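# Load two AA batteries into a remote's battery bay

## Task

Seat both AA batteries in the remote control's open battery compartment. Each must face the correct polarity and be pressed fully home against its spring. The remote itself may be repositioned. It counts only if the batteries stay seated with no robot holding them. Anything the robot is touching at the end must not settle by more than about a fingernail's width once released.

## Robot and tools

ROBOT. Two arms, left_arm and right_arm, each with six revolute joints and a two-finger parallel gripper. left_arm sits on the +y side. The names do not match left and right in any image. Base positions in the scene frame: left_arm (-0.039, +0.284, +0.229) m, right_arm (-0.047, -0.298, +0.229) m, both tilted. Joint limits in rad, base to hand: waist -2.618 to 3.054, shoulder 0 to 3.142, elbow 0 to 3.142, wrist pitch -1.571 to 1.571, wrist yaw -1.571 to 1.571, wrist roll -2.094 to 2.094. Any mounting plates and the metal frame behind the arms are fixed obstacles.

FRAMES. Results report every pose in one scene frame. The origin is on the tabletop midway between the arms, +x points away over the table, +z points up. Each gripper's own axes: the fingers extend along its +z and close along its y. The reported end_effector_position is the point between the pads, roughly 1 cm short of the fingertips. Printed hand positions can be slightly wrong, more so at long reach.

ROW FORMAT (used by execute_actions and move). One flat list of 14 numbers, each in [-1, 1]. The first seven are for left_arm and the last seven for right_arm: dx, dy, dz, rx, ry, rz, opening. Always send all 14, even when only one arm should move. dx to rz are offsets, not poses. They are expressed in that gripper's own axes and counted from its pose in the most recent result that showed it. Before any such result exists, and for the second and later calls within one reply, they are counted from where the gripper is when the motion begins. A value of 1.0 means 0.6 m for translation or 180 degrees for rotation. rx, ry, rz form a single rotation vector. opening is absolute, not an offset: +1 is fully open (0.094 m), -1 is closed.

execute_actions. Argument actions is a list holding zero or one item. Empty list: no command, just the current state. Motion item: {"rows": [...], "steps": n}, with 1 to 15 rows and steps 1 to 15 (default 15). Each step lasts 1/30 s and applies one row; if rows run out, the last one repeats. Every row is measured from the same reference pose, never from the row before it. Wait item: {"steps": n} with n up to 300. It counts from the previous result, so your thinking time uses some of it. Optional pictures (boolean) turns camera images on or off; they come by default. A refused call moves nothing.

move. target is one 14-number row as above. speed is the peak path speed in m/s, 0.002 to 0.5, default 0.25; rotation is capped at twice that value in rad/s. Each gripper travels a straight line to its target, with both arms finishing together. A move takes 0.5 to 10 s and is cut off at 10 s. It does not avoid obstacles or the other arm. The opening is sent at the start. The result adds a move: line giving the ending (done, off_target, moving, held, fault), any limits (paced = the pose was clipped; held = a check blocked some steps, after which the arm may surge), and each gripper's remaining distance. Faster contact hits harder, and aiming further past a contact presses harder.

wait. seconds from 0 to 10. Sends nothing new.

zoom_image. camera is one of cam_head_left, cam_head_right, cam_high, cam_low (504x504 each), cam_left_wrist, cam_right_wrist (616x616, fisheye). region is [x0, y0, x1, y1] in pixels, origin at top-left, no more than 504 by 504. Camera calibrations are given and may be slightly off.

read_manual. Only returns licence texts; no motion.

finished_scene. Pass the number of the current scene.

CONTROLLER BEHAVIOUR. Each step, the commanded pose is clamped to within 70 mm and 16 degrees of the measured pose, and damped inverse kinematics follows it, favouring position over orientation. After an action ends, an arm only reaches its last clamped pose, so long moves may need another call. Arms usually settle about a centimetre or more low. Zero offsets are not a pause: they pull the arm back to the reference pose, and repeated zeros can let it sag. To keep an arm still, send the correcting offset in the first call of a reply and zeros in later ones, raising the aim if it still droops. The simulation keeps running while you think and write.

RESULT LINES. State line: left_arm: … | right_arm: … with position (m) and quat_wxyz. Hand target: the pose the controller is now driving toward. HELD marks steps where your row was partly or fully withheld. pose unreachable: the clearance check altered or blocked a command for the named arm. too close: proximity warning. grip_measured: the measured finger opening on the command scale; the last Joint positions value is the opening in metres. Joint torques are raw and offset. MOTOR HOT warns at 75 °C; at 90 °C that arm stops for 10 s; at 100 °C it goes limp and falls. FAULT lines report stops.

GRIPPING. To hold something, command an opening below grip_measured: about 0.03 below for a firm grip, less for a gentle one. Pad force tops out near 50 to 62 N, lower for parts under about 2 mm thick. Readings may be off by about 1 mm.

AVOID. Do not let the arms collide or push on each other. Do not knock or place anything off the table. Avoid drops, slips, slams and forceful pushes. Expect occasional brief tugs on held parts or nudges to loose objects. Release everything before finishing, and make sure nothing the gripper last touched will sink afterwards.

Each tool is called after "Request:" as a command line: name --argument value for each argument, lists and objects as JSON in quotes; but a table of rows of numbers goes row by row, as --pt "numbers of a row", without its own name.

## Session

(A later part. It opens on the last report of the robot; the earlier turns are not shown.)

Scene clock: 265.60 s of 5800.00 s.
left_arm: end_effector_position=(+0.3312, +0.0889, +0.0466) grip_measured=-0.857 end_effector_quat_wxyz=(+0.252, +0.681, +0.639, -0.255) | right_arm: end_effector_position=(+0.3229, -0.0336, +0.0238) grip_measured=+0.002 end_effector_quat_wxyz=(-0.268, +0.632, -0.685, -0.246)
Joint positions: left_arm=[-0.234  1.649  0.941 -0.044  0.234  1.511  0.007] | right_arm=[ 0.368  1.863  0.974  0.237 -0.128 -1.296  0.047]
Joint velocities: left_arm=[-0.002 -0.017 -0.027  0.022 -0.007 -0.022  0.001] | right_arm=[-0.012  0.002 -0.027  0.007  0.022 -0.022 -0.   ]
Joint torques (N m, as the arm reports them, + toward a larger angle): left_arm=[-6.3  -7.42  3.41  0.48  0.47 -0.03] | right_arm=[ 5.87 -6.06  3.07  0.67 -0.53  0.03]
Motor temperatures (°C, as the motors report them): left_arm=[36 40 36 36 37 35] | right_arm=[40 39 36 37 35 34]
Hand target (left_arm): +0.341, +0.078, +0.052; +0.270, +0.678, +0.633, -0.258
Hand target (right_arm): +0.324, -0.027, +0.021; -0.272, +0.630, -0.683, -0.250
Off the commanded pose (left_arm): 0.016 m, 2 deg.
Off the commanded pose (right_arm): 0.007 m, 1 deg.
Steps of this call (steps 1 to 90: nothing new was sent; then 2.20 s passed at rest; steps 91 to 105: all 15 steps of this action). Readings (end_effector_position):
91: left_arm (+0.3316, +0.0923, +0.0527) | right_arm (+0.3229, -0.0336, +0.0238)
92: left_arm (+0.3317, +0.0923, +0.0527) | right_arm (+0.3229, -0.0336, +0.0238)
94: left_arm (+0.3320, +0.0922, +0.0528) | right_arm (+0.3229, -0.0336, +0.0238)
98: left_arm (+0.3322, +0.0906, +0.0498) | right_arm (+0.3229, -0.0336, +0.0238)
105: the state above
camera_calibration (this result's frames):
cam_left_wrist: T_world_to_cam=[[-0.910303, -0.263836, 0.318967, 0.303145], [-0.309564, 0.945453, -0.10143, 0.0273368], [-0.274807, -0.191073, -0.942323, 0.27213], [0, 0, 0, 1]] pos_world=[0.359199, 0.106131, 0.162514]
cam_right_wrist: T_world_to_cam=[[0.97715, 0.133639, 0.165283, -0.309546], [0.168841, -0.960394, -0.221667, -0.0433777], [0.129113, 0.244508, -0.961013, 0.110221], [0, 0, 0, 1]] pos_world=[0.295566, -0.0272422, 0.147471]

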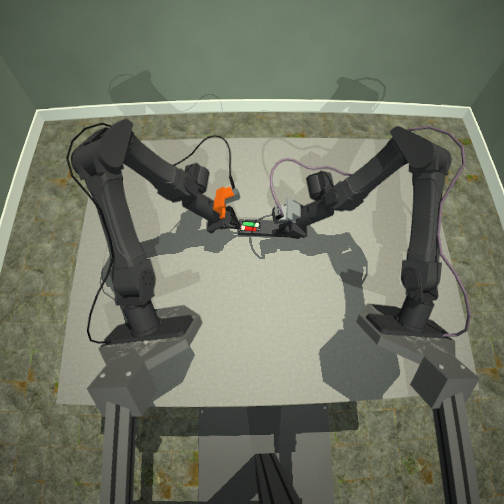

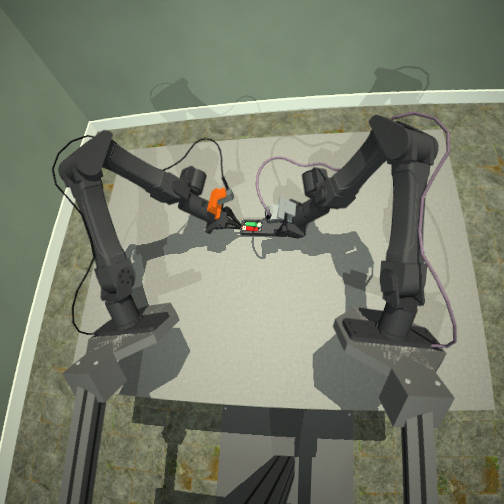

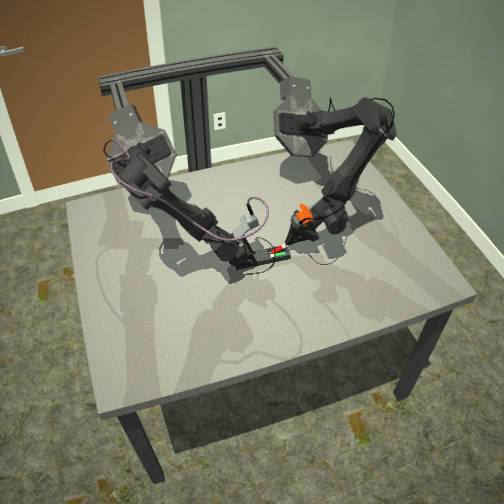

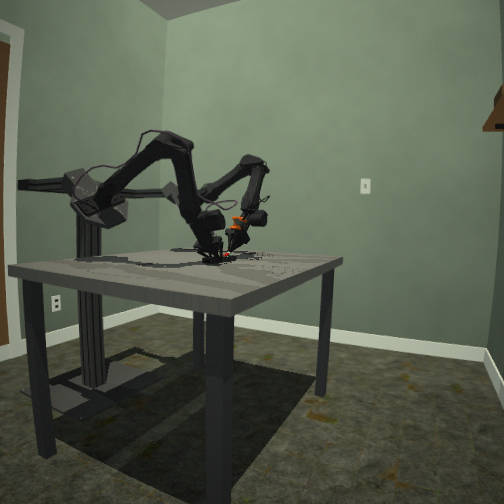

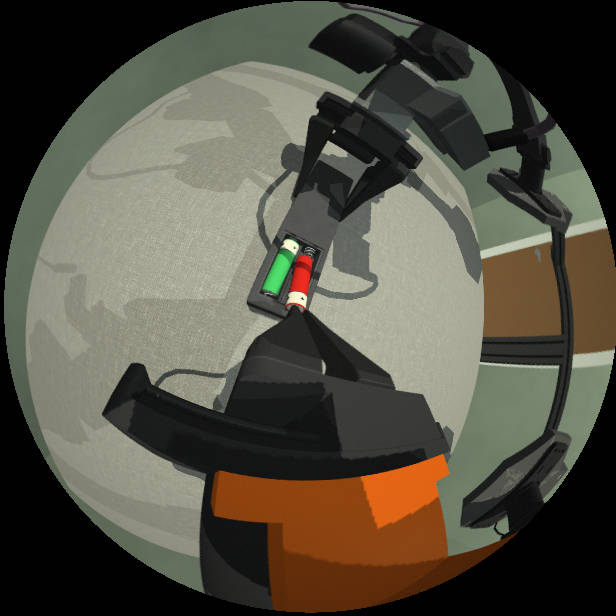

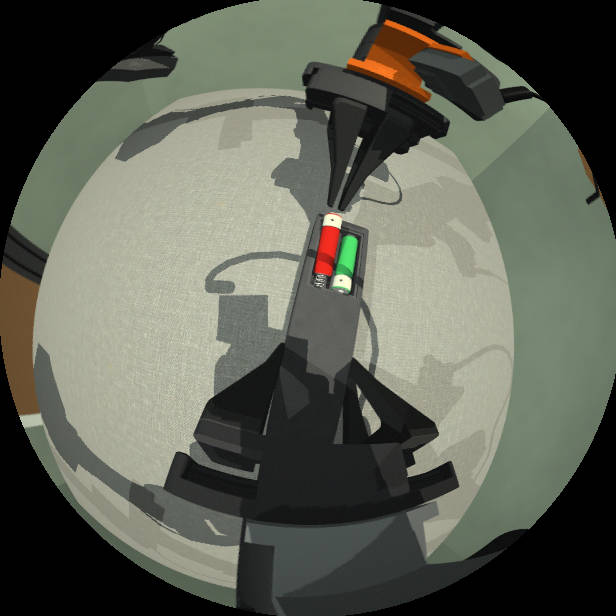

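Request:
execute_actions --actions '[{"rows":[[-0.021,0.019,0.005,-0.008,-0.011,0.003,-0.86,-0.005,-0.002,0.011,0,-0.004,0,-0.03],[-0.023,0.02,0.005,-0.009,-0.013,0.003,-0.86,-0.005,-0.002,0.011,0,-0.004,0,-0.03],[-0.025,0.021,0.005,-0.009,-0.015,0.003,-0.86,-0.005,-0.002,0.011,0,-0.004,0,-0.03],[-0.026,0.021,0.006,-0.009,-0.016,0.003,-0.86,-0.005,-0.002,0.011,0,-0.004,0,-0.03],[-0.026,0.021,0.007,-0.009,-0.016,0.003,-0.86,-0.005,-0.002,0.011,0,-0.004,0,-0.03],[-0.026,0.021,0.008,-0.009,-0.016,0.003,-0.86,-0.005,-0.002,0.011,0,-0.004,0,-0.03],[-0.026,0.021,0.009,-0.009,-0.016,0.003,-0.86,-0.005,-0.002,0.011,0,-0.004,0,-0.03],[-0.026,0.021,0.01,-0.009,-0.016,0.003,-0.86,-0.005,-0.002,0.011,0,-0.004,0,-0.03]],"steps":14}]'

Request:
zoom_image --camera "cam_left_wrist" --region '[240,200,380,340]'

Request:
zoom_image --camera "cam_right_wrist" --region '[270,160,410,300]'

Scene clock: 270.80 s of 5800.00 s.
left_arm: end_effector_position=(+0.3360, +0.0847, +0.0495) grip_measured=-0.857 end_effector_quat_wxyz=(+0.264, +0.677, +0.639, -0.253) | right_arm: end_effector_position=(+0.3229, -0.0336, +0.0238) grip_measured=+0.002 end_effector_quat_wxyz=(-0.268, +0.632, -0.685, -0.246)
Joint positions: left_arm=[-0.241  1.65   0.941 -0.021  0.243  1.503  0.007] | right_arm=[ 0.368  1.863  0.974  0.237 -0.128 -1.296  0.047]
Joint velocities: left_arm=[ 0.002  0.022 -0.012  0.066 -0.051  0.022  0.001] | right_arm=[-0.012 -0.002 -0.017 -0.022 -0.051 -0.022 -0.   ]
Joint torques (N m, as the arm reports them, + toward a larger angle): left_arm=[-6.08 -6.95  3.37  0.56  0.52 -0.04] | right_arm=[ 5.85 -6.04  3.09  0.67 -0.53  0.01]
Motor temperatures (°C, as the motors report them): left_arm=[36 40 36 36 38 35] | right_arm=[40 39 36 37 35 34]
Hand target (left_arm): +0.343, +0.073, +0.053; +0.279, +0.674, +0.633, -0.261
Hand target (right_arm): +0.324, -0.027, +0.021; -0.272, +0.630, -0.683, -0.250
Off the commanded pose (left_arm): 0.014 m, 2 deg.
Off the commanded pose (right_arm): 0.007 m, 1 deg.
Steps of this call (steps 1 to 90: nothing new was sent; then 1.73 s passed at rest; steps 91 to 104: all 14 steps of this action). Readings (end_effector_position):
91: left_arm (+0.3320, +0.0889, +0.0466) | right_arm (+0.3229, -0.0336, +0.0238)
92: left_arm (+0.3324, +0.0888, +0.0467) | right_arm (+0.3229, -0.0336, +0.0238)
94: left_arm (+0.3333, +0.0881, +0.0472) | right_arm (+0.3229, -0.0336, +0.0238)
98: left_arm (+0.3347, +0.0857, +0.0489) | right_arm (+0.3229, -0.0336, +0.0238)
104: the state above
camera_calibration (this result's frames):
cam_left_wrist: T_world_to_cam=[[-0.911824, -0.269775, 0.309511, 0.306891], [-0.319311, 0.939825, -0.121527, 0.0379086], [-0.258102, -0.209642, -0.943098, 0.271413], [0, 0, 0, 1]] pos_world=[0.361987, 0.104064, 0.16559]
cam_right_wrist: T_world_to_cam=[[0.97715, 0.133639, 0.165283, -0.309546], [0.168841, -0.960394, -0.221667, -0.0433777], [0.129113, 0.244508, -0.961013, 0.110221], [0, 0, 0, 1]] pos_world=[0.295566, -0.0272422, 0.147471]

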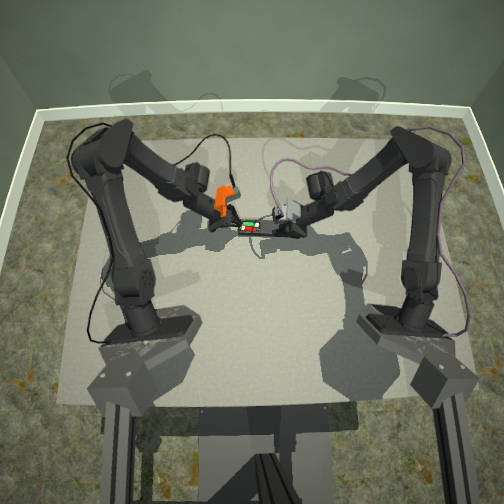

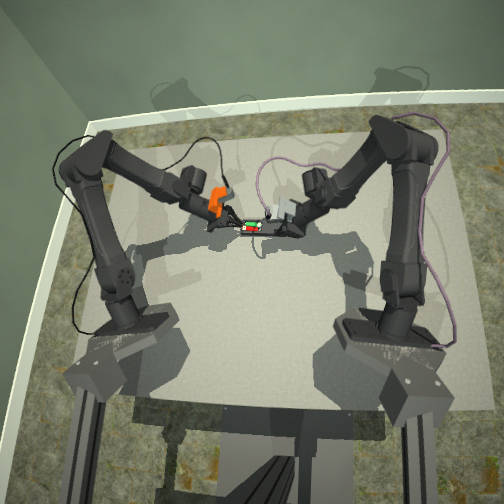

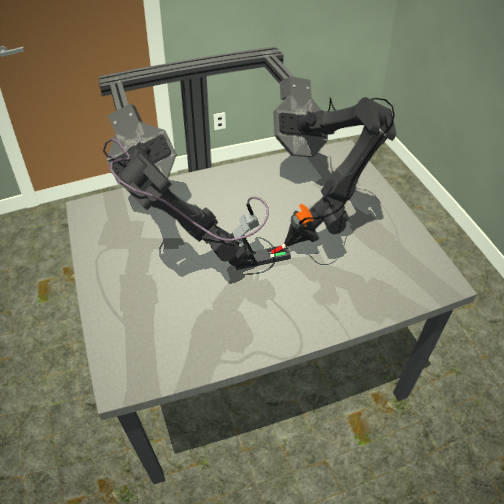

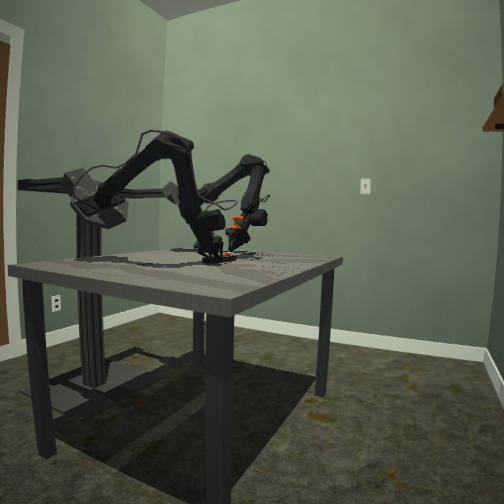

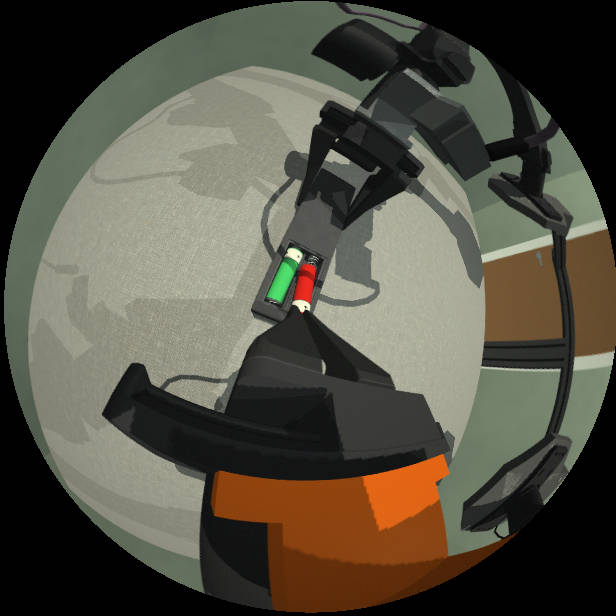

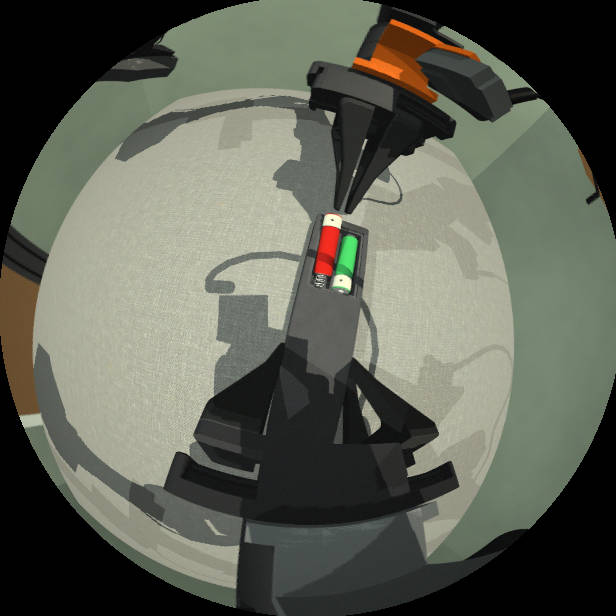

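Region (240, 200, 380, 340) of cam_left_wrist's 616x616 image, scaled by 3.600, with more detail than that image has.

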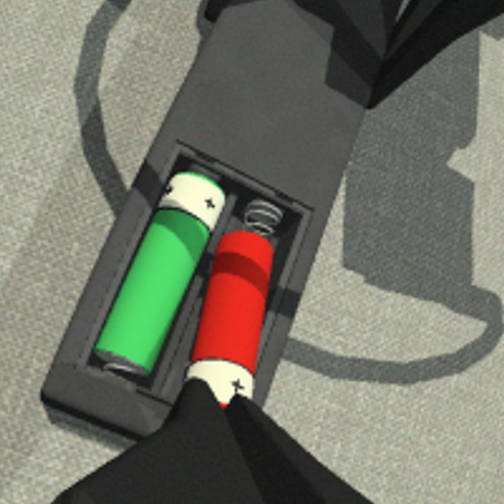

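Region (270, 160, 410, 300) of cam_right_wrist's 616x616 image, scaled by 3.600, with more detail than that image has.

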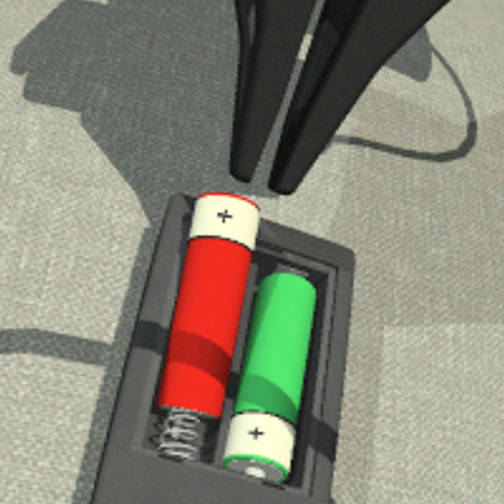

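Request:
execute_actions --actions '[]'

Request:
zoom_image --camera "cam_left_wrist" --region '[220,180,400,360]'

Request:
zoom_image --camera "cam_right_wrist" --region '[250,140,430,320]'

Scene clock: 277.57 s of 5800.00 s.
left_arm: end_effector_position=(+0.3341, +0.0837, +0.0475) grip_measured=-0.857 end_effector_quat_wxyz=(+0.262, +0.677, +0.639, -0.255) | right_arm: end_effector_position=(+0.3229, -0.0336, +0.0238) grip_measured=+0.002 end_effector_quat_wxyz=(-0.268, +0.632, -0.685, -0.246)
Joint positions: left_arm=[-0.241  1.658  0.941 -0.018  0.243  1.502  0.007] | right_arm=[ 0.368  1.863  0.974  0.237 -0.128 -1.296  0.047]
Joint velocities: left_arm=[-0.012 -0.002 -0.002  0.022  0.007  0.051 -0.   ] | right_arm=[ 0.007  0.007 -0.007  0.037 -0.007 -0.066 -0.   ]
Joint torques (N m, as the arm reports them, + toward a larger angle): left_arm=[-6.06 -7.37  3.35  0.53  0.53 -0.04] | right_arm=[ 5.86 -6.06  3.07  0.67 -0.53  0.02]
Motor temperatures (°C, as the motors report them): left_arm=[36 40 36 36 38 35] | right_arm=[39 39 36 37 35 34]
Hand target (left_arm): +0.343, +0.073, +0.053; +0.279, +0.674, +0.633, -0.261
Hand target (right_arm): +0.324, -0.027, +0.021; -0.272, +0.630, -0.683, -0.250
Off the commanded pose (left_arm): 0.015 m, 2 deg.
Off the commanded pose (right_arm): 0.007 m, 1 deg.
Steps of this call (steps 1 to 90: nothing new was sent; then 3.77 s passed at rest). Readings (end_effector_position):
1: left_arm (+0.3359, +0.0845, +0.0492) | right_arm (+0.3229, -0.0336, +0.0238)
2: left_arm (+0.3356, +0.0842, +0.0488) | right_arm (+0.3229, -0.0336, +0.0238)
4: left_arm (+0.3345, +0.0839, +0.0479) | right_arm (+0.3229, -0.0336, +0.0238)
8: left_arm (+0.3340, +0.0837, +0.0475) | right_arm (+0.3229, -0.0336, +0.0238)
90: the state above
camera_calibration (this result's frames):
cam_left_wrist: T_world_to_cam=[[-0.910751, -0.268007, 0.314173, 0.304788], [-0.318025, 0.940506, -0.119614, 0.0373453], [-0.263424, -0.208854, -0.9418, 0.270457], [0, 0, 0, 1]] pos_world=[0.360708, 0.103048, 0.163427]
cam_right_wrist: T_world_to_cam=[[0.97715, 0.133639, 0.165283, -0.309546], [0.168841, -0.960394, -0.221667, -0.0433777], [0.129113, 0.244508, -0.961013, 0.110221], [0, 0, 0, 1]] pos_world=[0.295566, -0.0272422, 0.147471]

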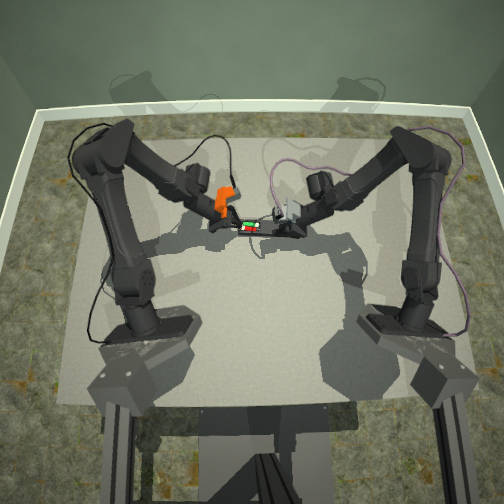

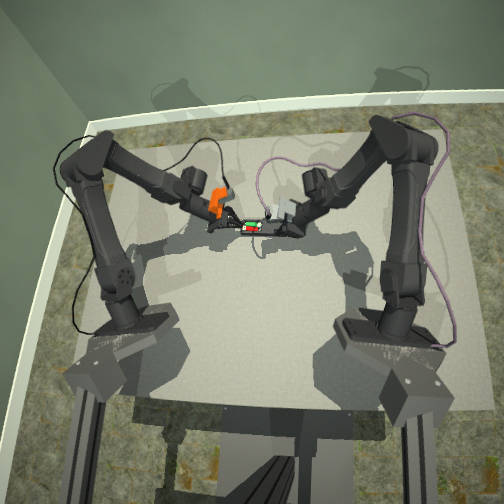

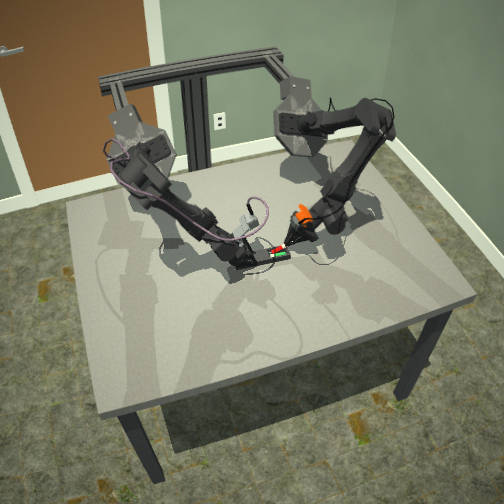

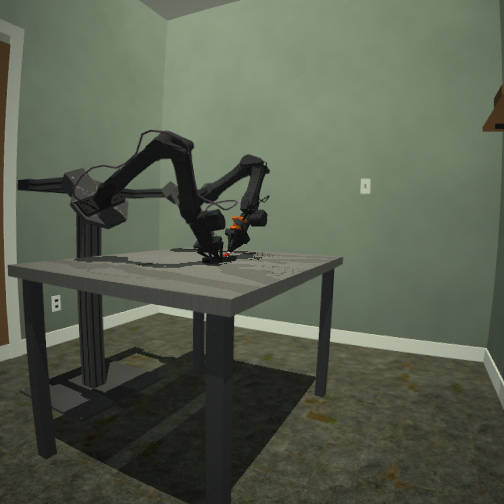

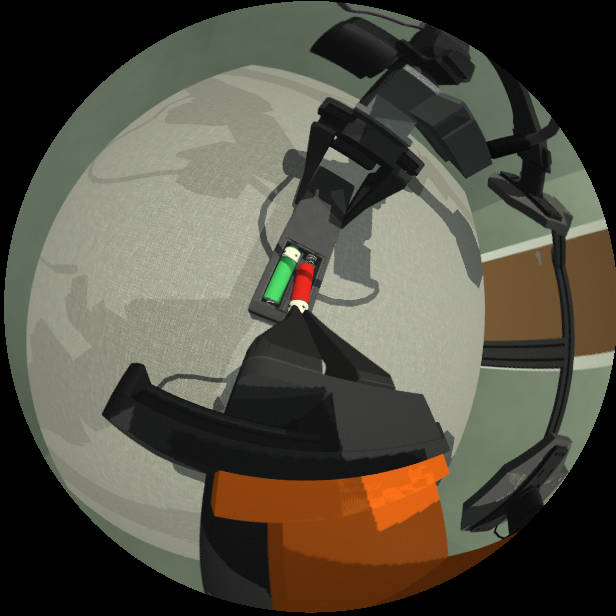

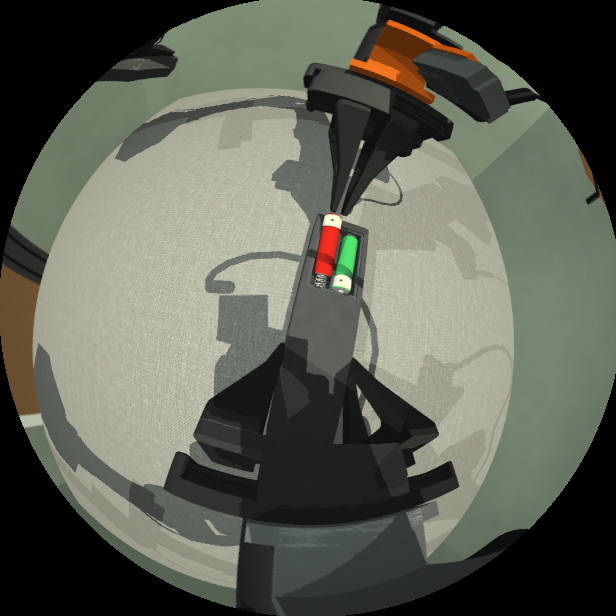

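Region (220, 180, 400, 360) of cam_left_wrist's 616x616 image, scaled by 2.800, with more detail than that image has.

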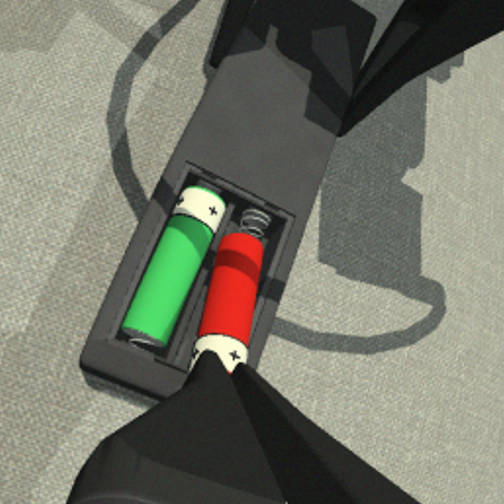

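Region (250, 140, 430, 320) of cam_right_wrist's 616x616 image, scaled by 2.800, with more detail than that image has.

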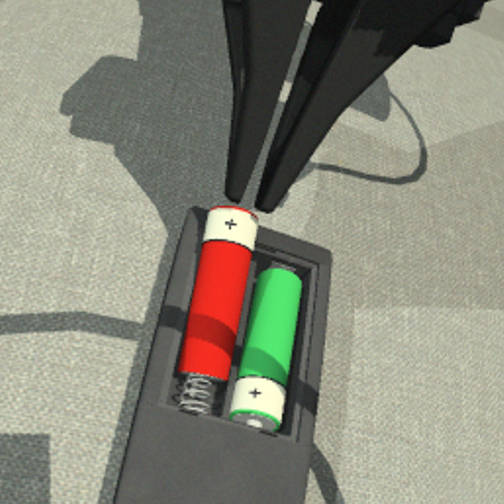

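Request:
execute_actions --actions '[{"rows":[[-0.015,0.015,0.005,-0.003,-0.007,0.002,-0.86,-0.005,-0.002,0.011,0,-0.004,0,-0.03],[-0.012,0.014,0.005,-0.002,-0.004,0.002,-0.86,-0.005,-0.002,0.011,0,-0.004,0,-0.03],[-0.008,0.012,0.005,-0.001,0.0,0.002,-0.86,-0.005,-0.002,0.011,0,-0.004,0,-0.03]],"steps":15}]'

Request:
zoom_image --camera "cam_left_wrist" --region '[220,180,400,360]'

Request:
zoom_image --camera "cam_right_wrist" --region '[250,140,430,320]'

Scene clock: 282.93 s of 5800.00 s.
left_arm: end_effector_position=(+0.3343, +0.0850, +0.0463) grip_measured=-0.857 end_effector_quat_wxyz=(+0.259, +0.678, +0.640, -0.252) | right_arm: end_effector_position=(+0.3229, -0.0336, +0.0238) grip_measured=+0.002 end_effector_quat_wxyz=(-0.268, +0.632, -0.685, -0.246)
Joint positions: left_arm=[-0.241  1.658  0.941 -0.018  0.233  1.502  0.007] | right_arm=[ 0.368  1.863  0.974  0.237 -0.128 -1.296  0.047]
Joint velocities: left_arm=[-0.002 -0.017  0.007 -0.037 -0.022 -0.037  0.   ] | right_arm=[-0.002  0.007  0.002  0.007  0.022  0.007 -0.001]
Joint torques (N m, as the arm reports them, + toward a larger angle): left_arm=[-5.97 -7.42  3.49  0.36  0.31 -0.04] | right_arm=[ 5.88 -6.07  3.09  0.67 -0.53  0.02]
Motor temperatures (°C, as the motors report them): left_arm=[36 40 36 36 38 35] | right_arm=[39 39 36 37 35 34]
Hand target (left_arm): +0.341, +0.078, +0.049; +0.264, +0.678, +0.637, -0.253
Hand target (right_arm): +0.324, -0.027, +0.021; -0.272, +0.630, -0.683, -0.250
Off the commanded pose (left_arm): 0.010 m, 1 deg.
Off the commanded pose (right_arm): 0.007 m, 1 deg.
Steps of this call (steps 1 to 90: nothing new was sent; then 1.87 s passed at rest; steps 91 to 105: all 15 steps of this action). Readings (end_effector_position):
91: left_arm (+0.3341, +0.0837, +0.0475) | right_arm (+0.3229, -0.0336, +0.0238)
92: left_arm (+0.3341, +0.0837, +0.0475) | right_arm (+0.3229, -0.0336, +0.0238)
94: left_arm (+0.3341, +0.0841, +0.0471) | right_arm (+0.3229, -0.0336, +0.0238)
98: left_arm (+0.3342, +0.0847, +0.0466) | right_arm (+0.3229, -0.0336, +0.0238)
105: the state above
camera_calibration (this result's frames):
cam_left_wrist: T_world_to_cam=[[-0.910694, -0.272017, 0.310875, 0.306178], [-0.318908, 0.941314, -0.110572, 0.0358658], [-0.262554, -0.199837, -0.943997, 0.268707], [0, 0, 0, 1]] pos_world=[0.360823, 0.103222, 0.162441]
cam_right_wrist: T_world_to_cam=[[0.97715, 0.133639, 0.165283, -0.309546], [0.168841, -0.960394, -0.221667, -0.0433777], [0.129113, 0.244508, -0.961013, 0.110221], [0, 0, 0, 1]] pos_world=[0.295566, -0.0272422, 0.147471]

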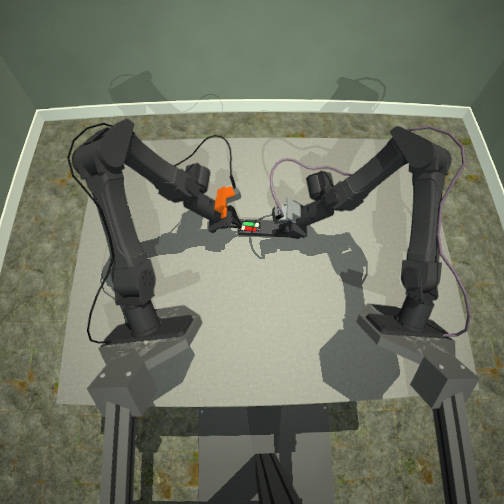

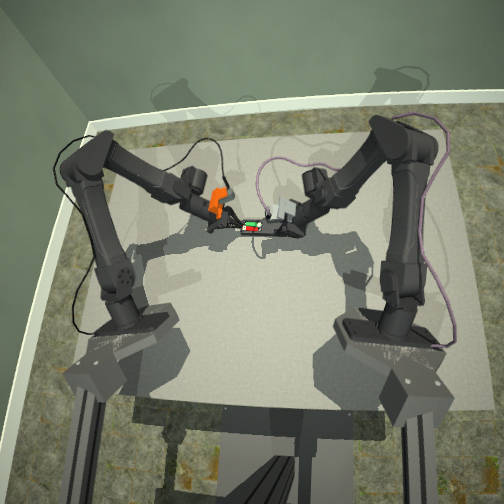

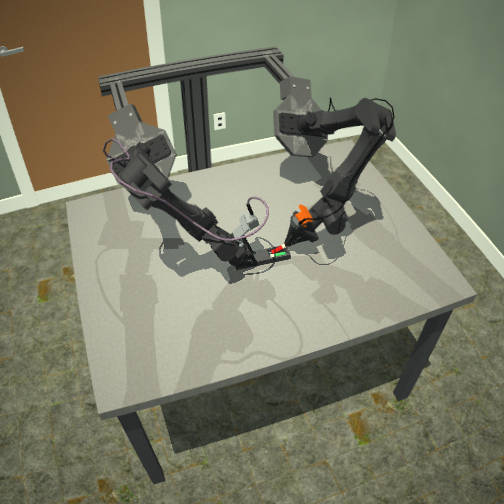

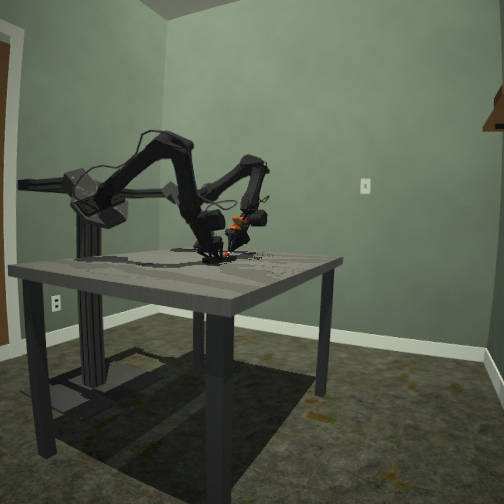

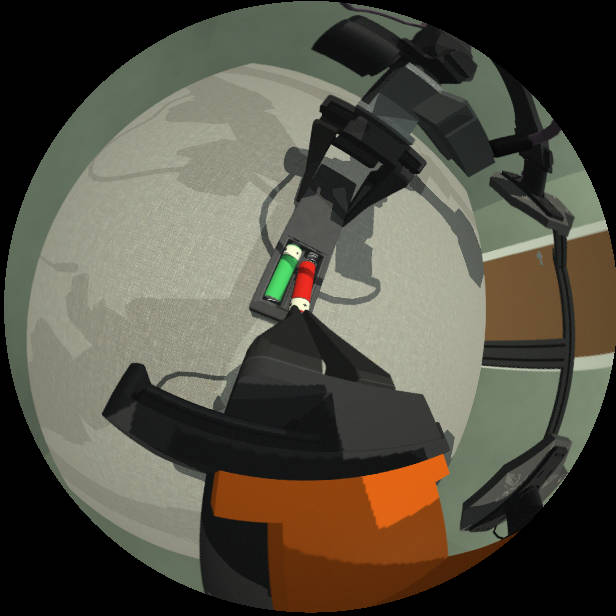

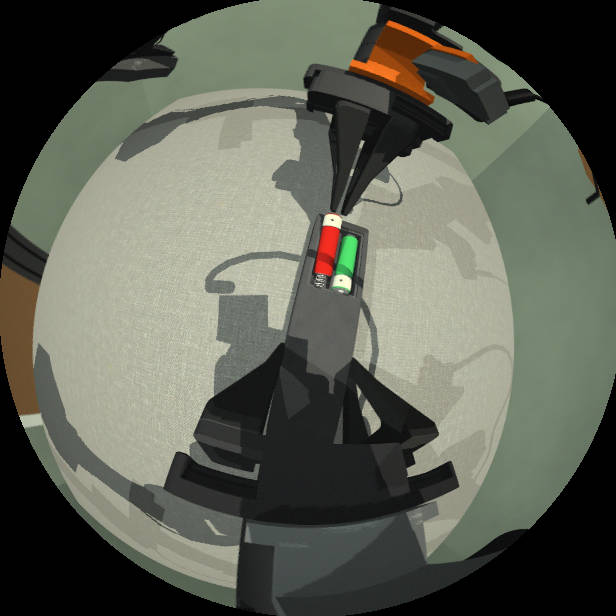

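Region (220, 180, 400, 360) of cam_left_wrist's 616x616 image, scaled by 2.800, with more detail than that image has.

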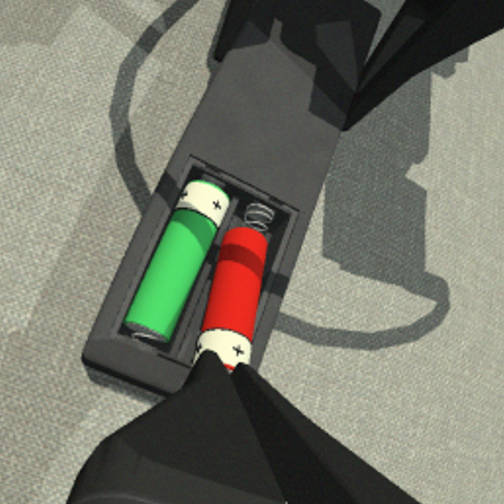

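Region (250, 140, 430, 320) of cam_right_wrist's 616x616 image, scaled by 2.800, with more detail than that image has.

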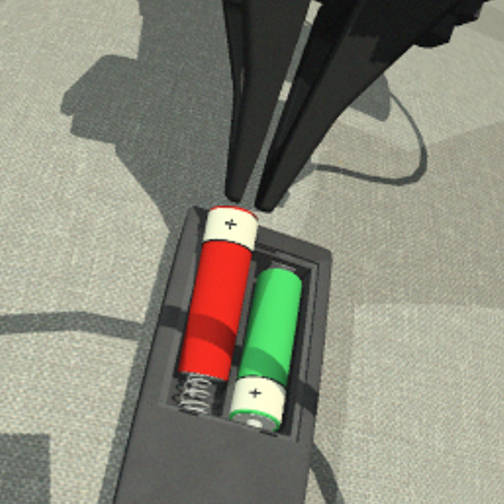

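Request:
execute_actions --actions '[{"rows":[[-0.010,0.012,0.007,-0.001,-0.002,0.002,-0.86,-0.005,-0.002,0.012,0,-0.004,0,-0.03],[-0.010,0.012,0.009,-0.001,-0.002,0.002,-0.86,-0.005,-0.002,0.013,0,-0.004,0,-0.03],[-0.010,0.012,0.011,-0.001,-0.002,0.002,-0.86,-0.005,-0.002,0.014,0,-0.004,0,-0.03],[-0.010,0.012,0.013,-0.001,-0.002,0.002,-0.86,-0.005,-0.002,0.015,0,-0.004,0,-0.03],[-0.010,0.012,0.015,-0.001,-0.002,0.002,-0.86,-0.005,-0.002,0.016,0,-0.004,0,-0.03],[-0.010,0.012,0.017,-0.001,-0.002,0.002,-0.86,-0.005,-0.002,0.017,0,-0.004,0,-0.03]],"steps":15}]'

Request:
zoom_image --camera "cam_left_wrist" --region '[220,180,400,360]'

Request:
zoom_image --camera "cam_right_wrist" --region '[250,140,430,320]'

Scene clock: 288.00 s of 5800.00 s.
left_arm: end_effector_position=(+0.3343, +0.0829, +0.0431) grip_measured=-0.857 end_effector_quat_wxyz=(+0.256, +0.678, +0.641, -0.253) | right_arm: end_effector_position=(+0.3232, -0.0325, +0.0236) grip_measured=+0.002 end_effector_quat_wxyz=(-0.269, +0.631, -0.684, -0.247)
Joint positions: left_arm=[-0.243  1.674  0.952 -0.017  0.229  1.498  0.007] | right_arm=[ 0.368  1.867  0.978  0.236 -0.132 -1.296  0.047]
Joint velocities: left_arm=[ 0.002 -0.002 -0.007  0.022 -0.051  0.007  0.001] | right_arm=[ 0.022 -0.022 -0.012 -0.066 -0.007 -0.007  0.002]
Joint torques (N m, as the arm reports them, + toward a larger angle): left_arm=[-6.28 -6.61  3.36  0.54  0.28 -0.02] | right_arm=[ 6.   -5.25  3.42  0.73 -0.49  0.02]
Motor temperatures (°C, as the motors report them): left_arm=[36 40 36 36 38 35] | right_arm=[39 39 36 37 35 34]
Hand target (left_arm): +0.341, +0.074, +0.043; +0.263, +0.678, +0.638, -0.252
Hand target (right_arm): +0.324, -0.025, +0.019; -0.272, +0.630, -0.683, -0.250
Off the commanded pose (left_arm): 0.012 m, 1 deg.
Off the commanded pose (right_arm): 0.010 m, 1 deg.
Steps of this call (steps 1 to 90: nothing new was sent; then 1.57 s passed at rest; steps 91 to 105: all 15 steps of this action). Readings (end_effector_position):
91: left_arm (+0.3343, +0.0851, +0.0462) | right_arm (+0.3229, -0.0336, +0.0238)
92: left_arm (+0.3343, +0.0852, +0.0461) | right_arm (+0.3229, -0.0336, +0.0238)
94: left_arm (+0.3339, +0.0850, +0.0451) | right_arm (+0.3227, -0.0334, +0.0236)
98: left_arm (+0.3339, +0.0829, +0.0430) | right_arm (+0.3232, -0.0325, +0.0236)
105: the state above
camera_calibration (this result's frames):
cam_left_wrist: T_world_to_cam=[[-0.909208, -0.272091, 0.315132, 0.305911], [-0.318571, 0.941975, -0.105812, 0.0371294], [-0.268056, -0.196597, -0.943131, 0.266782], [0, 0, 0, 1]] pos_world=[0.361477, 0.100709, 0.159137]
cam_right_wrist: T_world_to_cam=[[0.977132, 0.133717, 0.165329, -0.310007], [0.16942, -0.959443, -0.225315, -0.0425145], [0.128495, 0.248173, -0.960156, 0.109975], [0, 0, 0, 1]] pos_world=[0.295989, -0.0266297, 0.147267]

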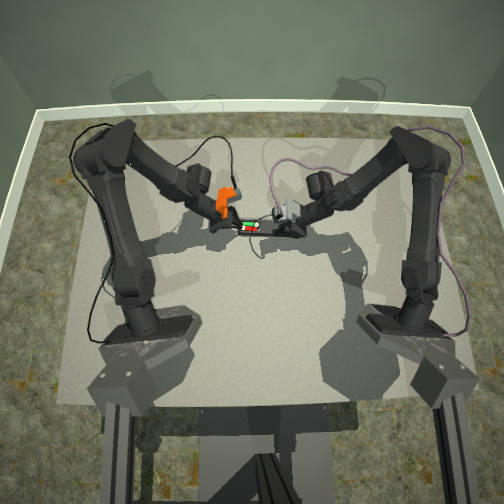

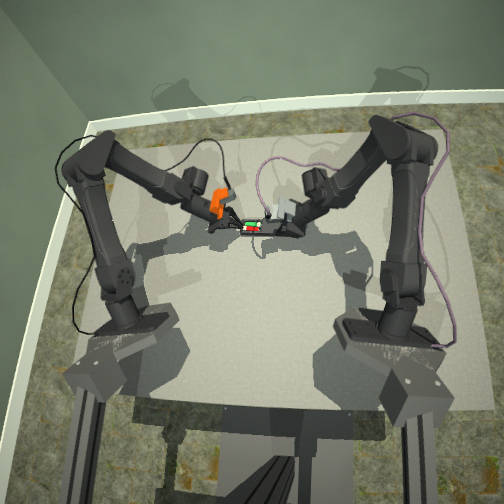

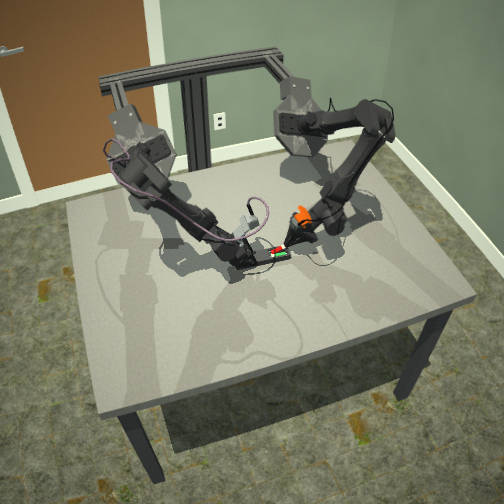

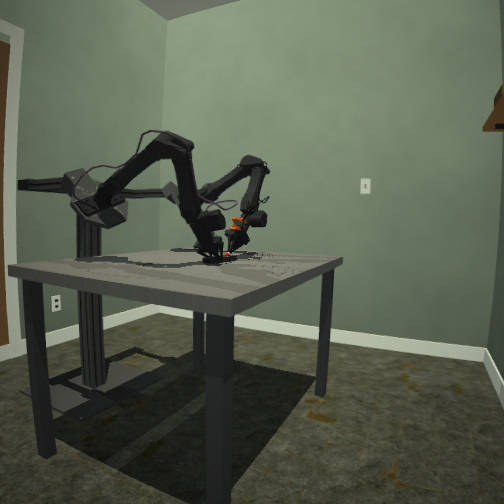

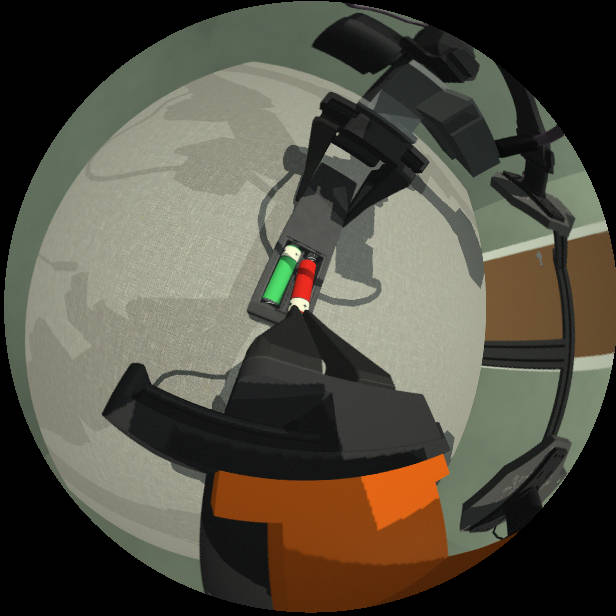

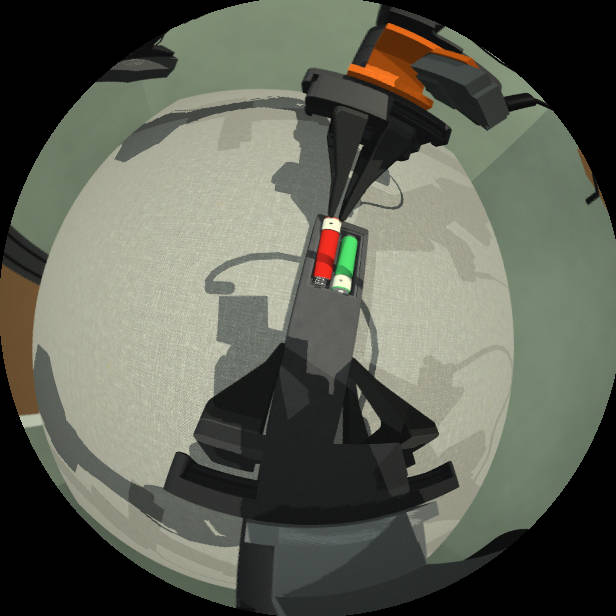

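Region (220, 180, 400, 360) of cam_left_wrist's 616x616 image, scaled by 2.800, with more detail than that image has.

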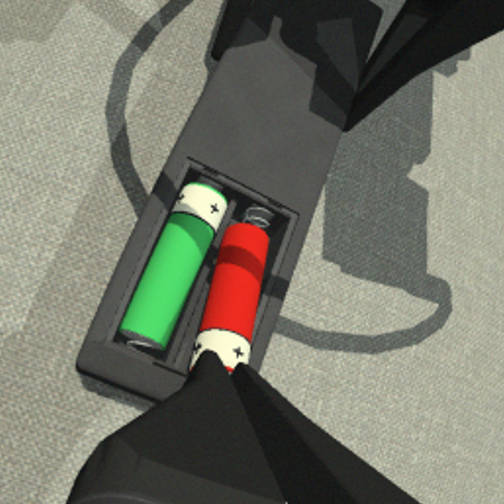

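Region (250, 140, 430, 320) of cam_right_wrist's 616x616 image, scaled by 2.800, with more detail than that image has.

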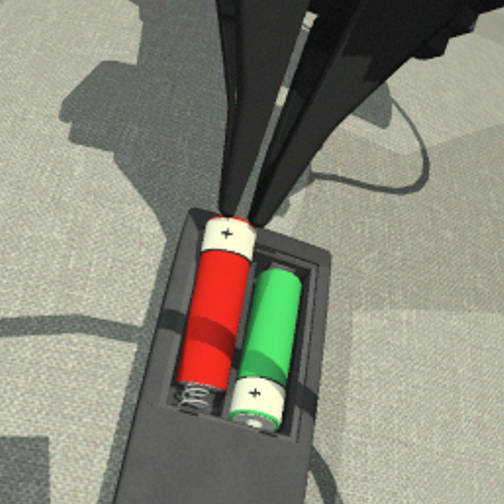

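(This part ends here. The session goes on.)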